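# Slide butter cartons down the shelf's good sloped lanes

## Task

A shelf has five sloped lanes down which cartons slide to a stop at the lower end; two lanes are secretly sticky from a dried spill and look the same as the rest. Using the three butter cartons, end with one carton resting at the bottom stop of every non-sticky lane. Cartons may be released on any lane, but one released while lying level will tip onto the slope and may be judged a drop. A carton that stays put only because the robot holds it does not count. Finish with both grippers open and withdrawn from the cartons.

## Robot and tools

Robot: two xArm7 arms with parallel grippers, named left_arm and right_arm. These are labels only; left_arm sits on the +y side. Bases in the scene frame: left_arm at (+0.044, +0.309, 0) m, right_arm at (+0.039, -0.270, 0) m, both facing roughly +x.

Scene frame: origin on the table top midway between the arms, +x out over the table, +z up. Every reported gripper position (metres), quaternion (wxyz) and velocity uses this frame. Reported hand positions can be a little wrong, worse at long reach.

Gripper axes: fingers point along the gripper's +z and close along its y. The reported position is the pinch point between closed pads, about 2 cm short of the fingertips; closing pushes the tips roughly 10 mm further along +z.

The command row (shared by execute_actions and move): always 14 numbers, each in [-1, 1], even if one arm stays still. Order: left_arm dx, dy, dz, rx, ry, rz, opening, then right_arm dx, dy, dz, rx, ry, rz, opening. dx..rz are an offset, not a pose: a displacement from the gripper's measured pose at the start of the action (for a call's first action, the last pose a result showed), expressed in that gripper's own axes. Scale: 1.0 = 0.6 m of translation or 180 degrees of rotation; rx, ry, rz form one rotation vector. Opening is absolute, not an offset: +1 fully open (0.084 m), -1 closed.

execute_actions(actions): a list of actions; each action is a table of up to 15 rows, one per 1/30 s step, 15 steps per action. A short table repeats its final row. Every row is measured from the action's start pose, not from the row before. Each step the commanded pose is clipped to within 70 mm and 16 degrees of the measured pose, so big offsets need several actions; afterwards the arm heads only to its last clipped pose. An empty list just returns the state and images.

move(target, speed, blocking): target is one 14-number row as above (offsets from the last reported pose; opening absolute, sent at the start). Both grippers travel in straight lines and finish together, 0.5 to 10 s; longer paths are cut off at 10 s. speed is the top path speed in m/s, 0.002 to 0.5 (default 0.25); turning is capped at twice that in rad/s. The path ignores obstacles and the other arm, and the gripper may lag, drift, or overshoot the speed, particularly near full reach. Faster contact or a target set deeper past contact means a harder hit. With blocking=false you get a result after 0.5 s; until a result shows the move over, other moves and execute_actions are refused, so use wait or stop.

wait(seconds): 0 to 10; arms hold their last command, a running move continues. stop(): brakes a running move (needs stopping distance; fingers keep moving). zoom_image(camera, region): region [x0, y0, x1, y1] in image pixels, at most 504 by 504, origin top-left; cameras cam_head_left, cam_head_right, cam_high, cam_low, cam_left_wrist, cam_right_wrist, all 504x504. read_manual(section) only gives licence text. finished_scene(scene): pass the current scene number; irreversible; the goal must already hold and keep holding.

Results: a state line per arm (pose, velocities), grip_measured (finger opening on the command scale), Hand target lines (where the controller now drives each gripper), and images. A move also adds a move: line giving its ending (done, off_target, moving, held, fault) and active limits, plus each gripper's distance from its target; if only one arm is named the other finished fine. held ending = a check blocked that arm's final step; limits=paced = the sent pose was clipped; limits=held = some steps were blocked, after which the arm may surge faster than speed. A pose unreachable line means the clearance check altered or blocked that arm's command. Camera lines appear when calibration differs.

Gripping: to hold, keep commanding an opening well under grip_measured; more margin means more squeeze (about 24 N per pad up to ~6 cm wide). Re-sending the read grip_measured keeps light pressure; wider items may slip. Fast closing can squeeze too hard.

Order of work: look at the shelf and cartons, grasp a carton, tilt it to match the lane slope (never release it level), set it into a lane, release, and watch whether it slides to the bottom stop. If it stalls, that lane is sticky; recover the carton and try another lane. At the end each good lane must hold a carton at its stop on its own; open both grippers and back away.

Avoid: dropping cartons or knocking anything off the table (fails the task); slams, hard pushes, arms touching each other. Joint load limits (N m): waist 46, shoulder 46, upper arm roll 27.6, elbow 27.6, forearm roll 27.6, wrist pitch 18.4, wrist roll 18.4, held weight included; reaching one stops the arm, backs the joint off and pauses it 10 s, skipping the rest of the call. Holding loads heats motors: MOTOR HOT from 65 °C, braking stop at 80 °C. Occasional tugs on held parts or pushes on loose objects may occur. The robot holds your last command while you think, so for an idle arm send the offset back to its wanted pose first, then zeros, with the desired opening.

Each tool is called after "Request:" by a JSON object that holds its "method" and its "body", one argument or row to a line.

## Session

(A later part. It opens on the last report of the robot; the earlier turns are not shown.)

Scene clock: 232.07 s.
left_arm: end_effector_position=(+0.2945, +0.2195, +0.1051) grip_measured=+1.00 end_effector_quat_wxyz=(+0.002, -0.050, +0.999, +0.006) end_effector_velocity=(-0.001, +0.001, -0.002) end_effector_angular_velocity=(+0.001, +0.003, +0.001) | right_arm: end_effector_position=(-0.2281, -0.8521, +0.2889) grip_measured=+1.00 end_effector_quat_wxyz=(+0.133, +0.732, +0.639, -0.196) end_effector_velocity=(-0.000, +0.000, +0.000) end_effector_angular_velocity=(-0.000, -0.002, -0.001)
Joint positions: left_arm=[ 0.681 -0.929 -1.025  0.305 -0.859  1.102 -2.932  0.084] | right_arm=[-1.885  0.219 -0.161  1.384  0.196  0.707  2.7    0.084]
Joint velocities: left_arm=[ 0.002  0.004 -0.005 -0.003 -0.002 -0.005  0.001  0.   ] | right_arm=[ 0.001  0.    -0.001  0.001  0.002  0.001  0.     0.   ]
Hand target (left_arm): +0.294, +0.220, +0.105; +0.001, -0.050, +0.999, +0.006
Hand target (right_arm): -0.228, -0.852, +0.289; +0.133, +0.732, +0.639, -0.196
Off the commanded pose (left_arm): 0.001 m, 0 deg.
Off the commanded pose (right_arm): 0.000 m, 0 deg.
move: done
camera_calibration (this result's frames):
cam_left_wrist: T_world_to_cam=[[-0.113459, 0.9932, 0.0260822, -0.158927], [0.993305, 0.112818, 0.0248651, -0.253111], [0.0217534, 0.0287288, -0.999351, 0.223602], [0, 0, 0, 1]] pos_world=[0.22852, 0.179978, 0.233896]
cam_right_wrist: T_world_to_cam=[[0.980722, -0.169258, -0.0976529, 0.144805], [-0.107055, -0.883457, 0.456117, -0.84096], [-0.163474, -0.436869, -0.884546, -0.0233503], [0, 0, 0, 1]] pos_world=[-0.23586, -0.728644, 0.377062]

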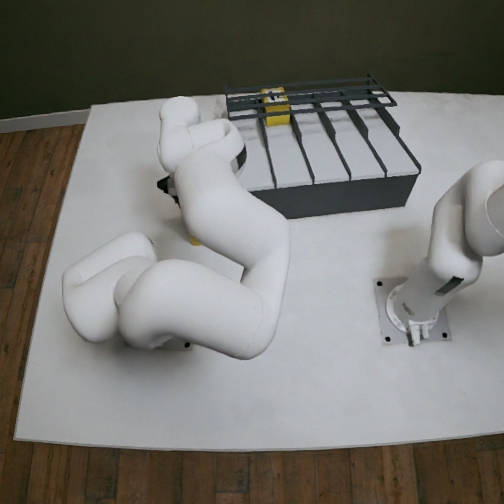

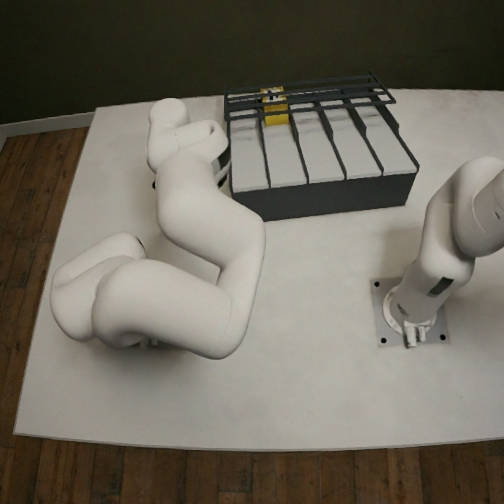

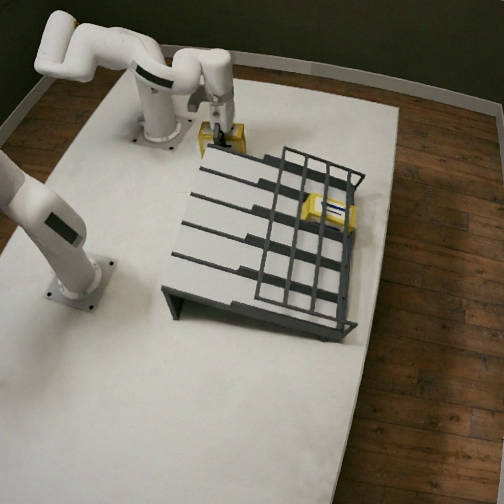

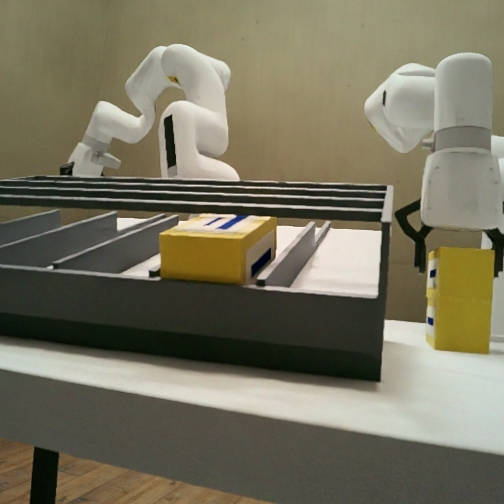

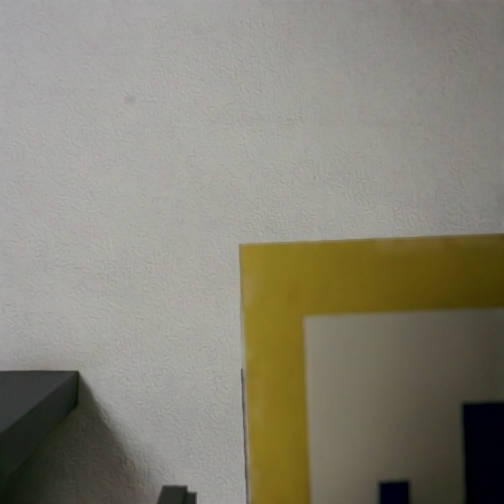

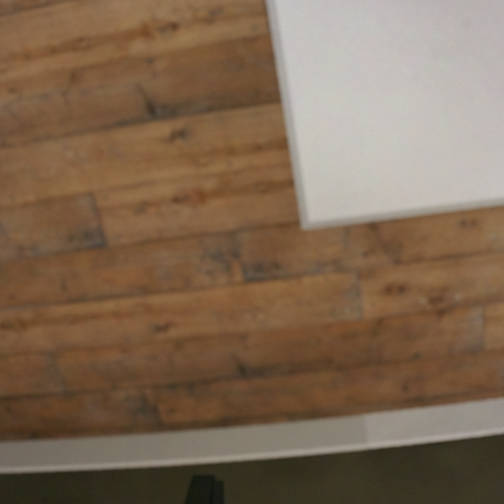

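Request:
{"method": "move", "body": {
  "target": [0,0,0.008,0,0,0,1,0,0,0,0,0,0,1],
  "speed": 0.05
}}

Request:
{"method": "move", "body": {
  "target": [0,0,0,0,0,0,0.2,0,0,0,0,0,0,1]
}}

Request:
{"method": "move", "body": {
  "target": [0,0,-0.233,0,0,0,0.2,0,0,0,0,0,0,1],
  "speed": 0.2
}}

Request:
{"method": "move", "body": {
  "target": [-0.11,-0.522,0.042,0,0.104,0,0.2,0,0,0,0,0,0,1],
  "speed": 0.2
}}

Scene clock: 249.77 s.
left_arm: end_effector_position=(+0.2945, +0.2196, +0.1004) grip_measured=+1.00 end_effector_quat_wxyz=(+0.002, -0.050, +0.999, +0.006) end_effector_velocity=(+0.000, -0.000, -0.000) end_effector_angular_velocity=(-0.001, -0.001, +0.001) | right_arm: end_effector_position=(-0.2281, -0.8521, +0.2889) grip_measured=+1.00 end_effector_quat_wxyz=(+0.133, +0.732, +0.639, -0.196) end_effector_velocity=(-0.000, -0.000, -0.000) end_effector_angular_velocity=(-0.000, -0.000, -0.001)
Joint positions: left_arm=[ 0.685 -0.918 -1.041  0.299 -0.871  1.084 -2.929  0.084] | right_arm=[-1.885  0.219 -0.161  1.384  0.196  0.707  2.7    0.084]
Joint velocities: left_arm=[ 0.001  0.001 -0.002 -0.    -0.003 -0.003  0.001  0.   ] | right_arm=[ 0.001  0.    -0.002 -0.     0.    -0.     0.001 -0.   ]
Hand target (left_arm): +0.294, +0.220, +0.100; +0.002, -0.050, +0.999, +0.006
Hand target (right_arm): -0.228, -0.852, +0.289; +0.133, +0.732, +0.639, -0.196
Off the commanded pose (left_arm): 0.000 m, 0 deg.
Off the commanded pose (right_arm): 0.000 m, 0 deg.
move: done
camera_calibration (this result's frames):
cam_left_wrist: T_world_to_cam=[[-0.11351, 0.993192, 0.0261673, -0.158887], [0.993298, 0.112867, 0.0248962, -0.253023], [0.0217733, 0.0288179, -0.999348, 0.218839], [0, 0, 0, 1]] pos_world=[0.228527, 0.180057, 0.229153]
cam_right_wrist: T_world_to_cam=[[0.980722, -0.169258, -0.097653, 0.144805], [-0.107055, -0.883457, 0.456117, -0.84096], [-0.163474, -0.436869, -0.884546, -0.0233503], [0, 0, 0, 1]] pos_world=[-0.23586, -0.728644, 0.377062]

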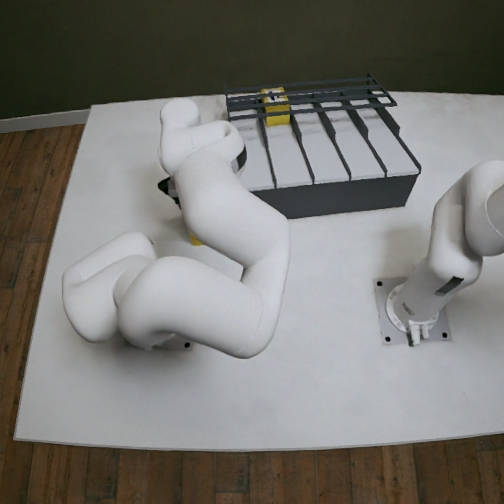

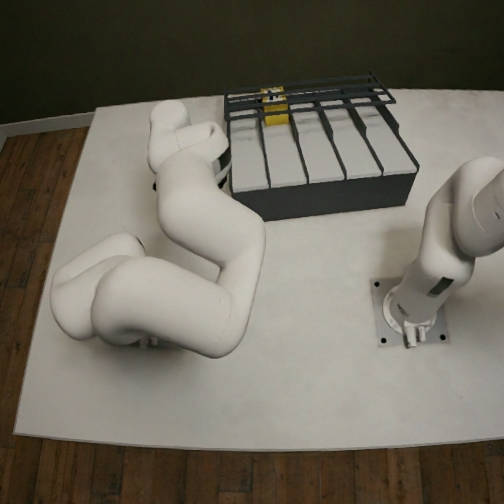

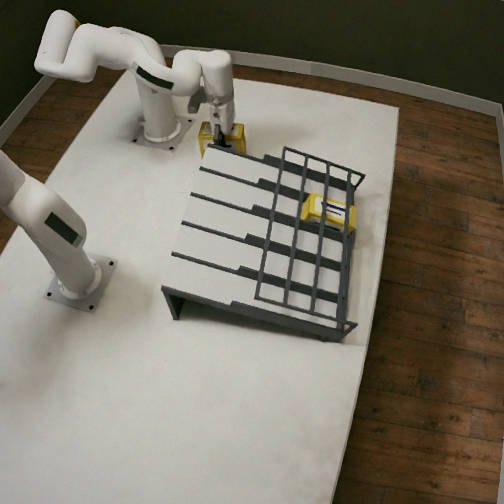

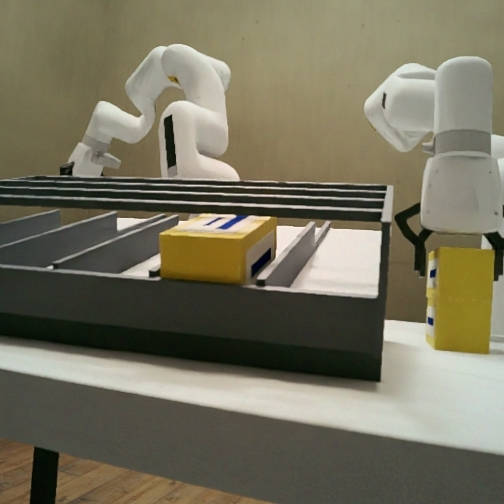

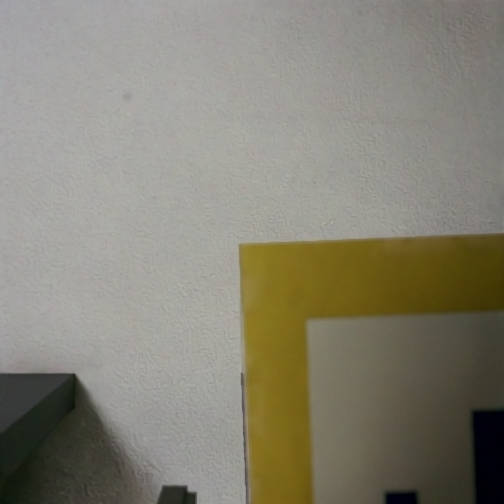

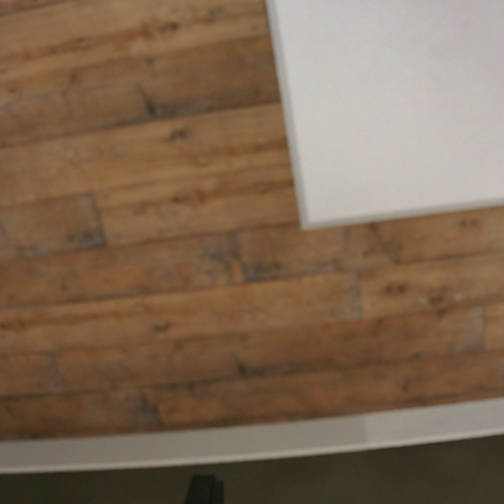

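Scene clock: 250.27 s.
left_arm: end_effector_position=(+0.2947, +0.2195, +0.1006) grip_measured=+0.48 end_effector_quat_wxyz=(+0.002, -0.050, +0.999, +0.006) end_effector_velocity=(+0.000, -0.000, +0.000) end_effector_angular_velocity=(+0.000, +0.000, -0.002) | right_arm: end_effector_position=(-0.2281, -0.8521, +0.2889) grip_measured=+1.00 end_effector_quat_wxyz=(+0.133, +0.732, +0.639, -0.196) end_effector_velocity=(+0.000, +0.000, -0.000) end_effector_angular_velocity=(+0.000, +0.000, +0.001)
Joint positions: left_arm=[ 0.685 -0.918 -1.041  0.3   -0.871  1.084 -2.929  0.064] | right_arm=[-1.885  0.219 -0.161  1.384  0.196  0.707  2.7    0.084]
Joint velocities: left_arm=[-0.001  0.    -0.     0.001  0.001 -0.    -0.     0.   ] | right_arm=[-0.    -0.     0.001 -0.    -0.     0.    -0.001  0.   ]
Hand target (left_arm): +0.294, +0.220, +0.100; +0.002, -0.050, +0.999, +0.006
Hand target (right_arm): -0.228, -0.852, +0.289; +0.133, +0.732, +0.639, -0.196
Off the commanded pose (left_arm): 0.000 m, 0 deg.
Off the commanded pose (right_arm): 0.000 m, 0 deg.
move: done
camera_calibration (this result's frames):
cam_left_wrist: T_world_to_cam=[[-0.11351, 0.993198, 0.0259334, -0.158753], [0.99328, 0.112849, 0.0256741, -0.253338], [0.0225729, 0.0286734, -0.999334, 0.218831], [0, 0, 0, 1]] pos_world=[0.228676, 0.179987, 0.229306]
cam_right_wrist: T_world_to_cam=[[0.980722, -0.169259, -0.0976528, 0.144805], [-0.107056, -0.883457, 0.456117, -0.84096], [-0.163474, -0.436869, -0.884546, -0.0233502], [0, 0, 0, 1]] pos_world=[-0.23586, -0.728644, 0.377062]

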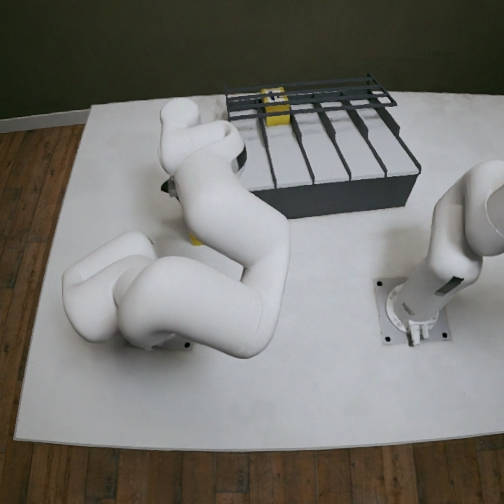

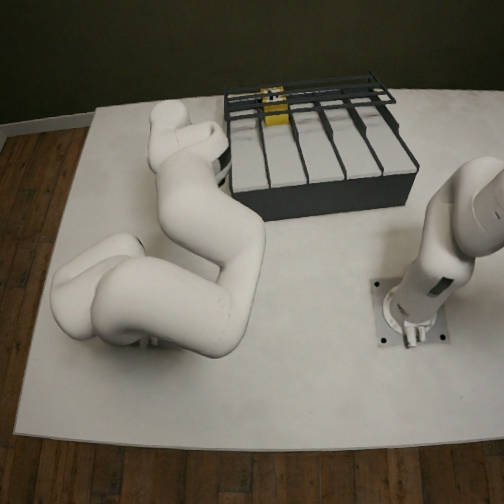

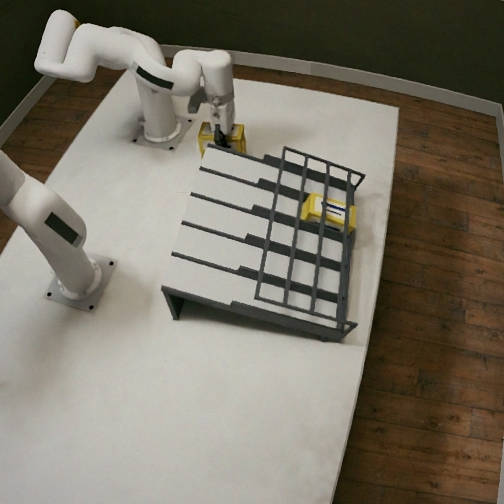

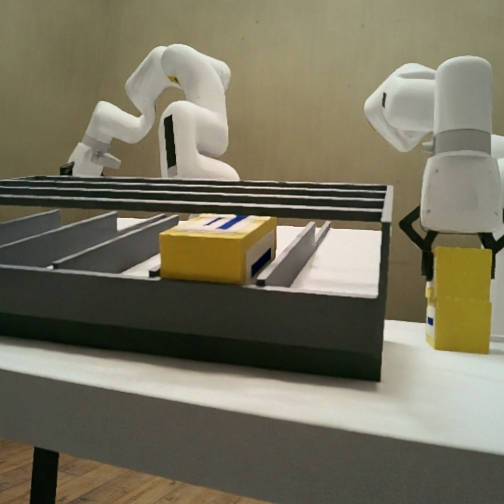

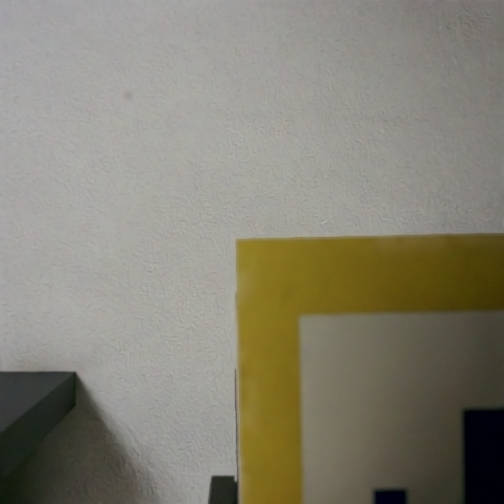

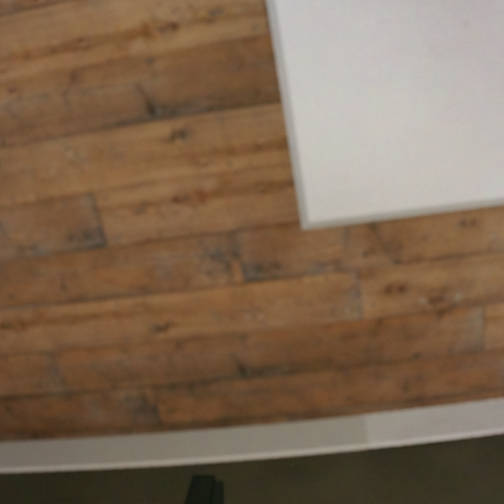

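Scene clock: 251.43 s.
left_arm: end_effector_position=(+0.2943, +0.2171, +0.2396) grip_measured=+0.48 end_effector_quat_wxyz=(+0.001, -0.050, +0.999, +0.005) end_effector_velocity=(+0.001, -0.000, +0.004) end_effector_angular_velocity=(+0.001, -0.005, -0.000) | right_arm: end_effector_position=(-0.2281, -0.8521, +0.2889) grip_measured=+1.00 end_effector_quat_wxyz=(+0.133, +0.732, +0.639, -0.196) end_effector_velocity=(-0.002, +0.001, -0.000) end_effector_angular_velocity=(+0.001, +0.002, -0.002)
Joint positions: left_arm=[ 0.691 -1.037 -0.698  0.572 -0.578  1.495 -2.981  0.064] | right_arm=[-1.885  0.219 -0.161  1.384  0.196  0.707  2.7    0.084]
Joint velocities: left_arm=[ 0.001 -0.001  0.005  0.008  0.003  0.005 -0.    -0.   ] | right_arm=[-0.001 -0.    -0.002 -0.001 -0.001 -0.001 -0.    -0.   ]
Hand target (left_arm): +0.294, +0.217, +0.240; +0.002, -0.050, +0.999, +0.005
Hand target (right_arm): -0.228, -0.852, +0.289; +0.133, +0.732, +0.639, -0.196
Off the commanded pose (left_arm): 0.001 m, 0 deg.
Off the commanded pose (right_arm): 0.000 m, 0 deg.
move: done
camera_calibration (this result's frames):
cam_left_wrist: T_world_to_cam=[[-0.112163, 0.993385, 0.0246013, -0.160123], [0.993461, 0.111571, 0.0242463, -0.255677], [0.0213411, 0.02716, -0.999403, 0.358548], [0, 0, 0, 1]] pos_world=[0.228393, 0.177852, 0.368472]
cam_right_wrist: T_world_to_cam=[[0.980722, -0.169259, -0.0976528, 0.144805], [-0.107056, -0.883457, 0.456117, -0.84096], [-0.163474, -0.436869, -0.884546, -0.0233502], [0, 0, 0, 1]] pos_world=[-0.23586, -0.728644, 0.377062]

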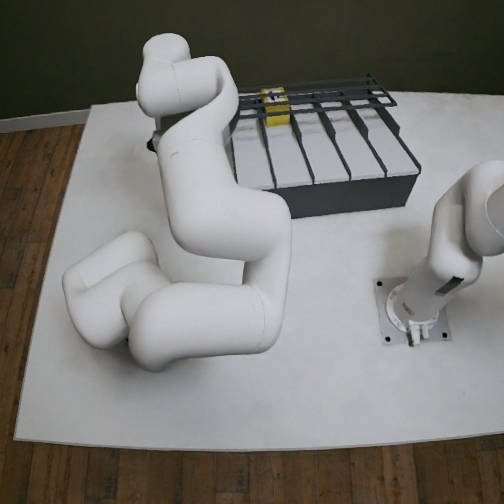

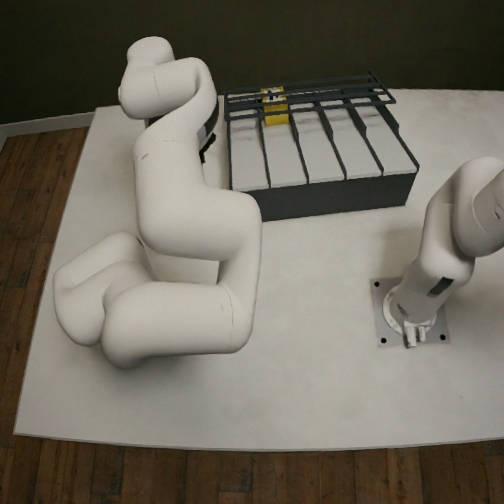

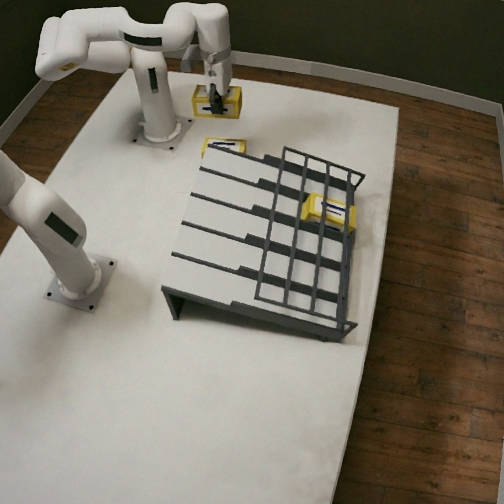

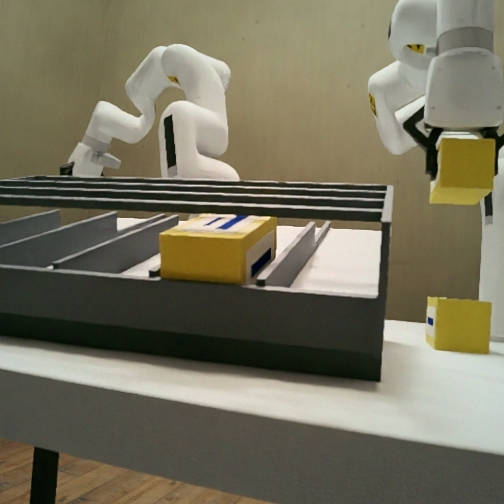

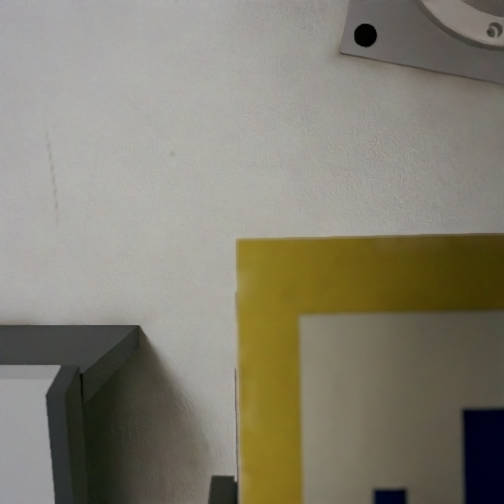

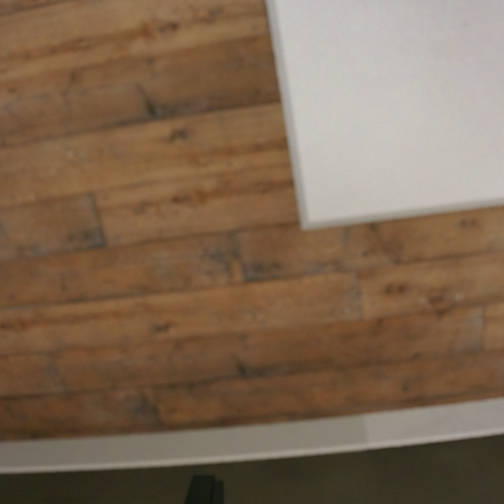

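Scene clock: 253.60 s.
left_arm: end_effector_position=(+0.3913, -0.0873, +0.2101) grip_measured=+0.48 end_effector_quat_wxyz=(-0.162, -0.050, +0.986, -0.002) end_effector_velocity=(-0.001, -0.002, -0.001) end_effector_angular_velocity=(+0.004, +0.006, -0.004) | right_arm: end_effector_position=(-0.2281, -0.8521, +0.2889) grip_measured=+1.00 end_effector_quat_wxyz=(+0.133, +0.732, +0.639, -0.196) end_effector_velocity=(-0.001, +0.001, -0.001) end_effector_angular_velocity=(+0.002, -0.002, -0.002)
Joint positions: left_arm=[ 1.625 -0.724 -1.922  1.631 -0.808  1.688 -3.567  0.064] | right_arm=[-1.885  0.219 -0.161  1.384  0.196  0.707  2.7    0.084]
Joint velocities: left_arm=[ 0.007 -0.006 -0.008  0.01  -0.002  0.008 -0.002  0.   ] | right_arm=[-0.002  0.001 -0.     0.     0.001  0.001  0.    -0.   ]
Hand target (left_arm): +0.392, -0.087, +0.210; -0.162, -0.051, +0.986, -0.002
Hand target (right_arm): -0.228, -0.852, +0.289; +0.133, +0.732, +0.639, -0.196
Off the commanded pose (left_arm): 0.001 m, 0 deg.
Off the commanded pose (right_arm): 0.000 m, 0 deg.
move: done
camera_calibration (this result's frames):
cam_left_wrist: T_world_to_cam=[[-0.107873, 0.993704, 0.030271, 0.150972], [0.947766, 0.111984, -0.298663, -0.231609], [-0.300172, -0.0035279, -0.953879, 0.448869], [0, 0, 0, 1]] pos_world=[0.370534, -0.122501, 0.354423]
cam_right_wrist: T_world_to_cam=[[0.980722, -0.169259, -0.0976528, 0.144805], [-0.107056, -0.883457, 0.456117, -0.84096], [-0.163474, -0.436869, -0.884546, -0.0233503], [0, 0, 0, 1]] pos_world=[-0.23586, -0.728644, 0.377062]

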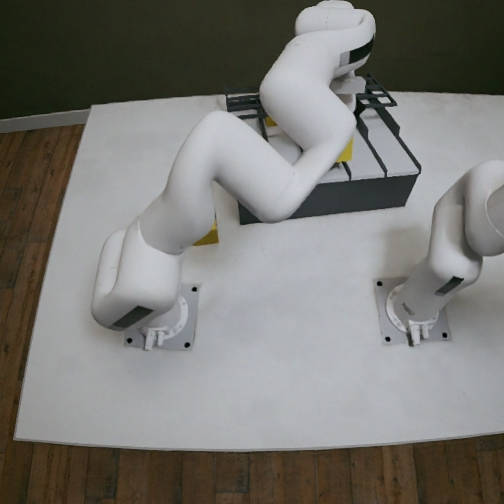

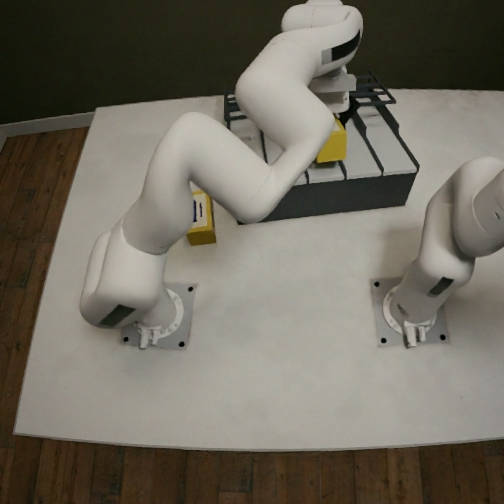

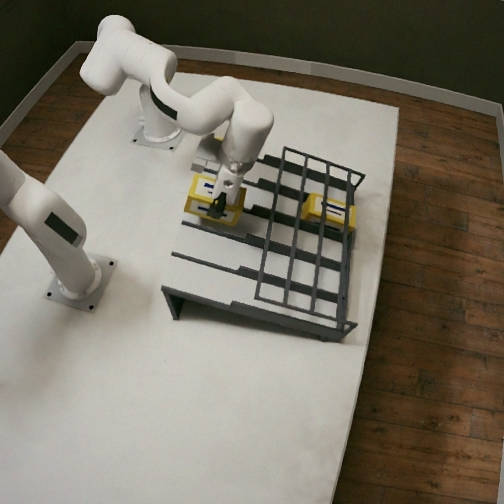

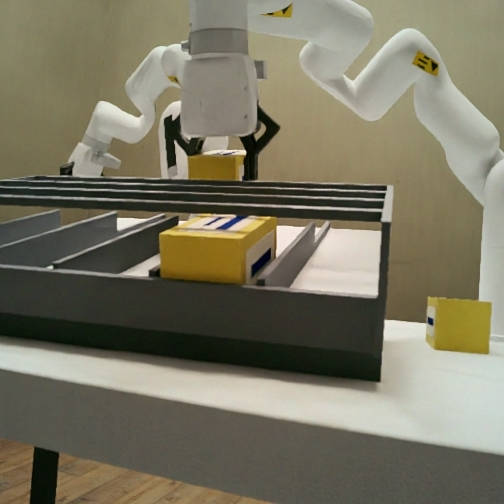

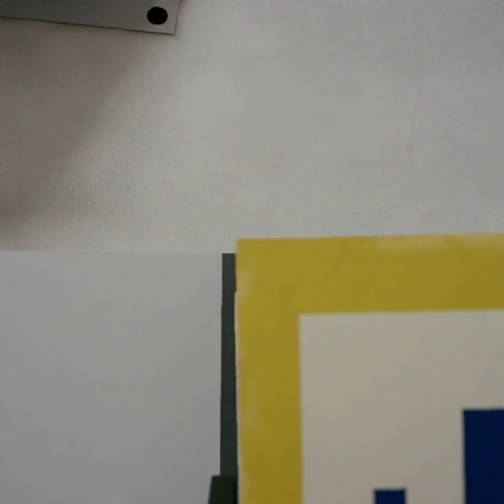

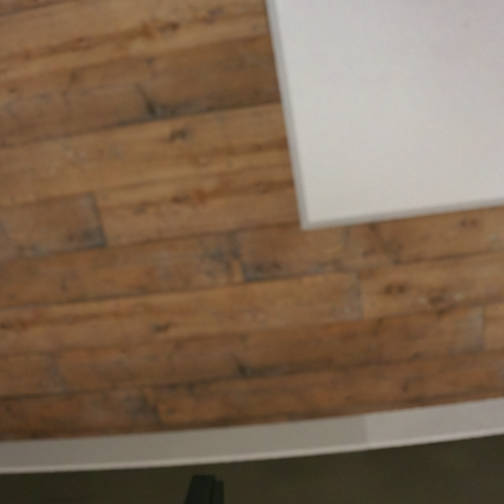

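Request:
{"method": "move", "body": {
  "target": [-0.03,0.007,0.047,0,0,0,0.2,0,0,0,0,0,0,1],
  "speed": 0.05
}}

Request:
{"method": "zoom_image", "body": {
  "camera": "cam_high",
  "region": [170, 150, 290, 270]
}}

Scene clock: 260.17 s.
left_arm: end_effector_position=(+0.3990, -0.0818, +0.1780) grip_measured=+0.48 end_effector_quat_wxyz=(-0.161, -0.050, +0.986, -0.002) end_effector_velocity=(+0.001, +0.000, +0.000) end_effector_angular_velocity=(-0.002, -0.002, -0.001) | right_arm: end_effector_position=(-0.2281, -0.8521, +0.2889) grip_measured=+1.00 end_effector_quat_wxyz=(+0.133, +0.732, +0.639, -0.196) end_effector_velocity=(+0.001, -0.000, -0.000) end_effector_angular_velocity=(+0.001, +0.001, +0.002)
Joint positions: left_arm=[ 1.641 -0.761 -1.945  1.584 -0.834  1.631 -3.523  0.064] | right_arm=[-1.885  0.219 -0.161  1.384  0.196  0.707  2.7    0.084]
Joint velocities: left_arm=[ 0.     0.     0.001 -0.    -0.001 -0.002  0.002 -0.   ] | right_arm=[ 0.     0.     0.001  0.    -0.001  0.    -0.    -0.   ]
Hand target (left_arm): +0.399, -0.082, +0.178; -0.162, -0.051, +0.986, -0.002
Hand target (right_arm): -0.228, -0.852, +0.289; +0.133, +0.732, +0.639, -0.196
Off the commanded pose (left_arm): 0.000 m, 0 deg.
Off the commanded pose (right_arm): 0.000 m, 0 deg.
move: done
camera_calibration (this result's frames):
cam_left_wrist: T_world_to_cam=[[-0.107925, 0.993704, 0.0300622, 0.147436], [0.94791, 0.111973, -0.29821, -0.249162], [-0.299698, -0.00368811, -0.954027, 0.420389], [0, 0, 0, 1]] pos_world=[0.378085, -0.117057, 0.322328]
cam_right_wrist: T_world_to_cam=[[0.980722, -0.169259, -0.0976529, 0.144804], [-0.107056, -0.883457, 0.456117, -0.84096], [-0.163474, -0.436869, -0.884546, -0.0233503], [0, 0, 0, 1]] pos_world=[-0.23586, -0.728644, 0.377062]

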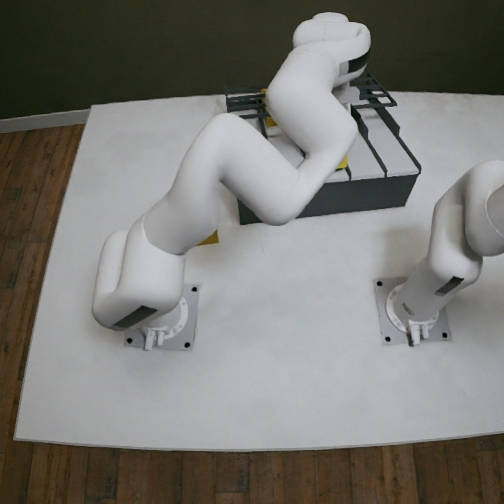

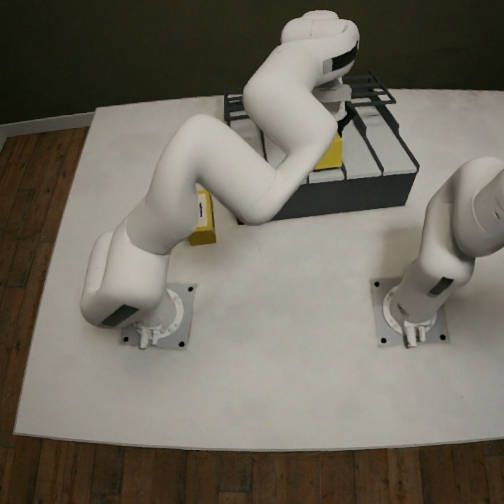

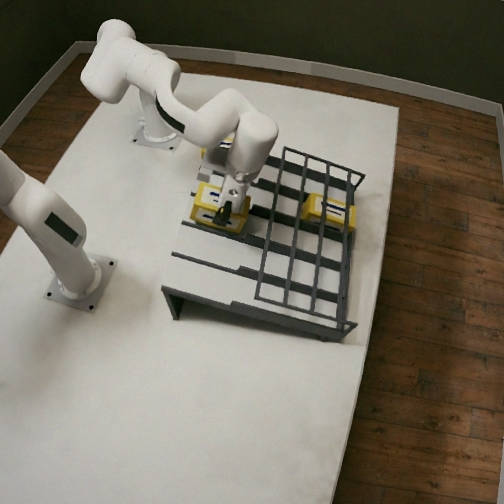

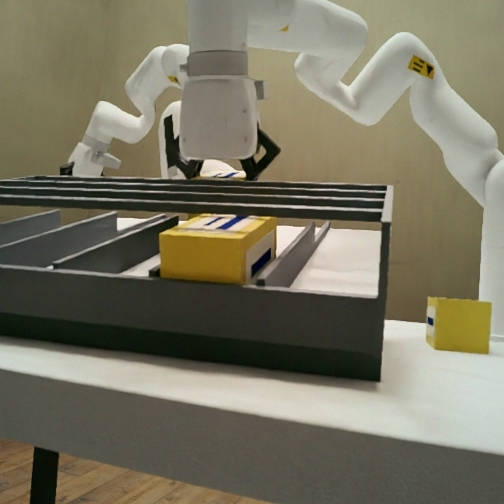

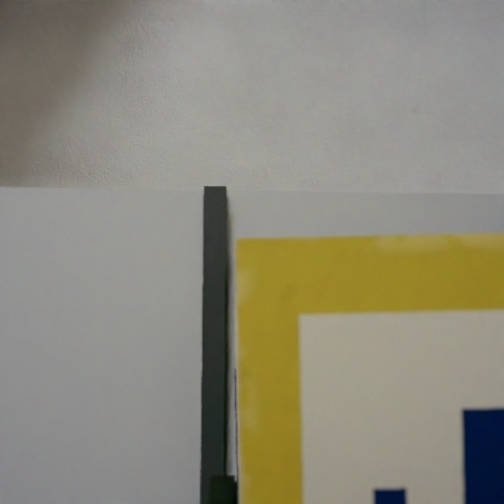

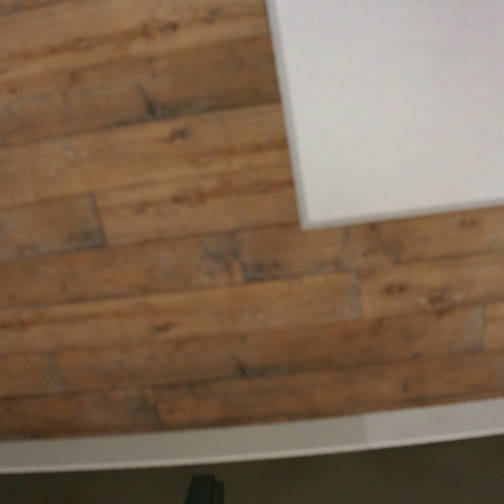

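Region (170, 150, 290, 270) of cam_high's 504x504 image, scaled by 4.200, with more detail than that image has.

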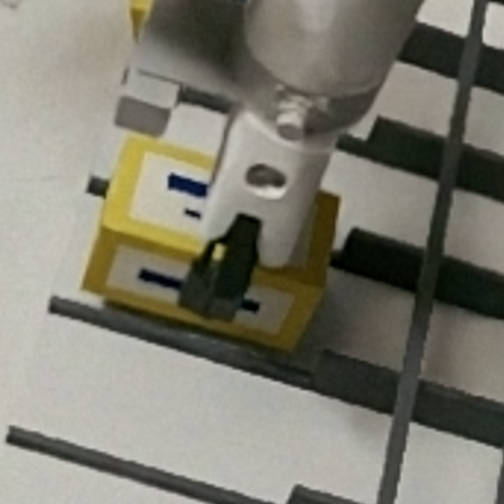

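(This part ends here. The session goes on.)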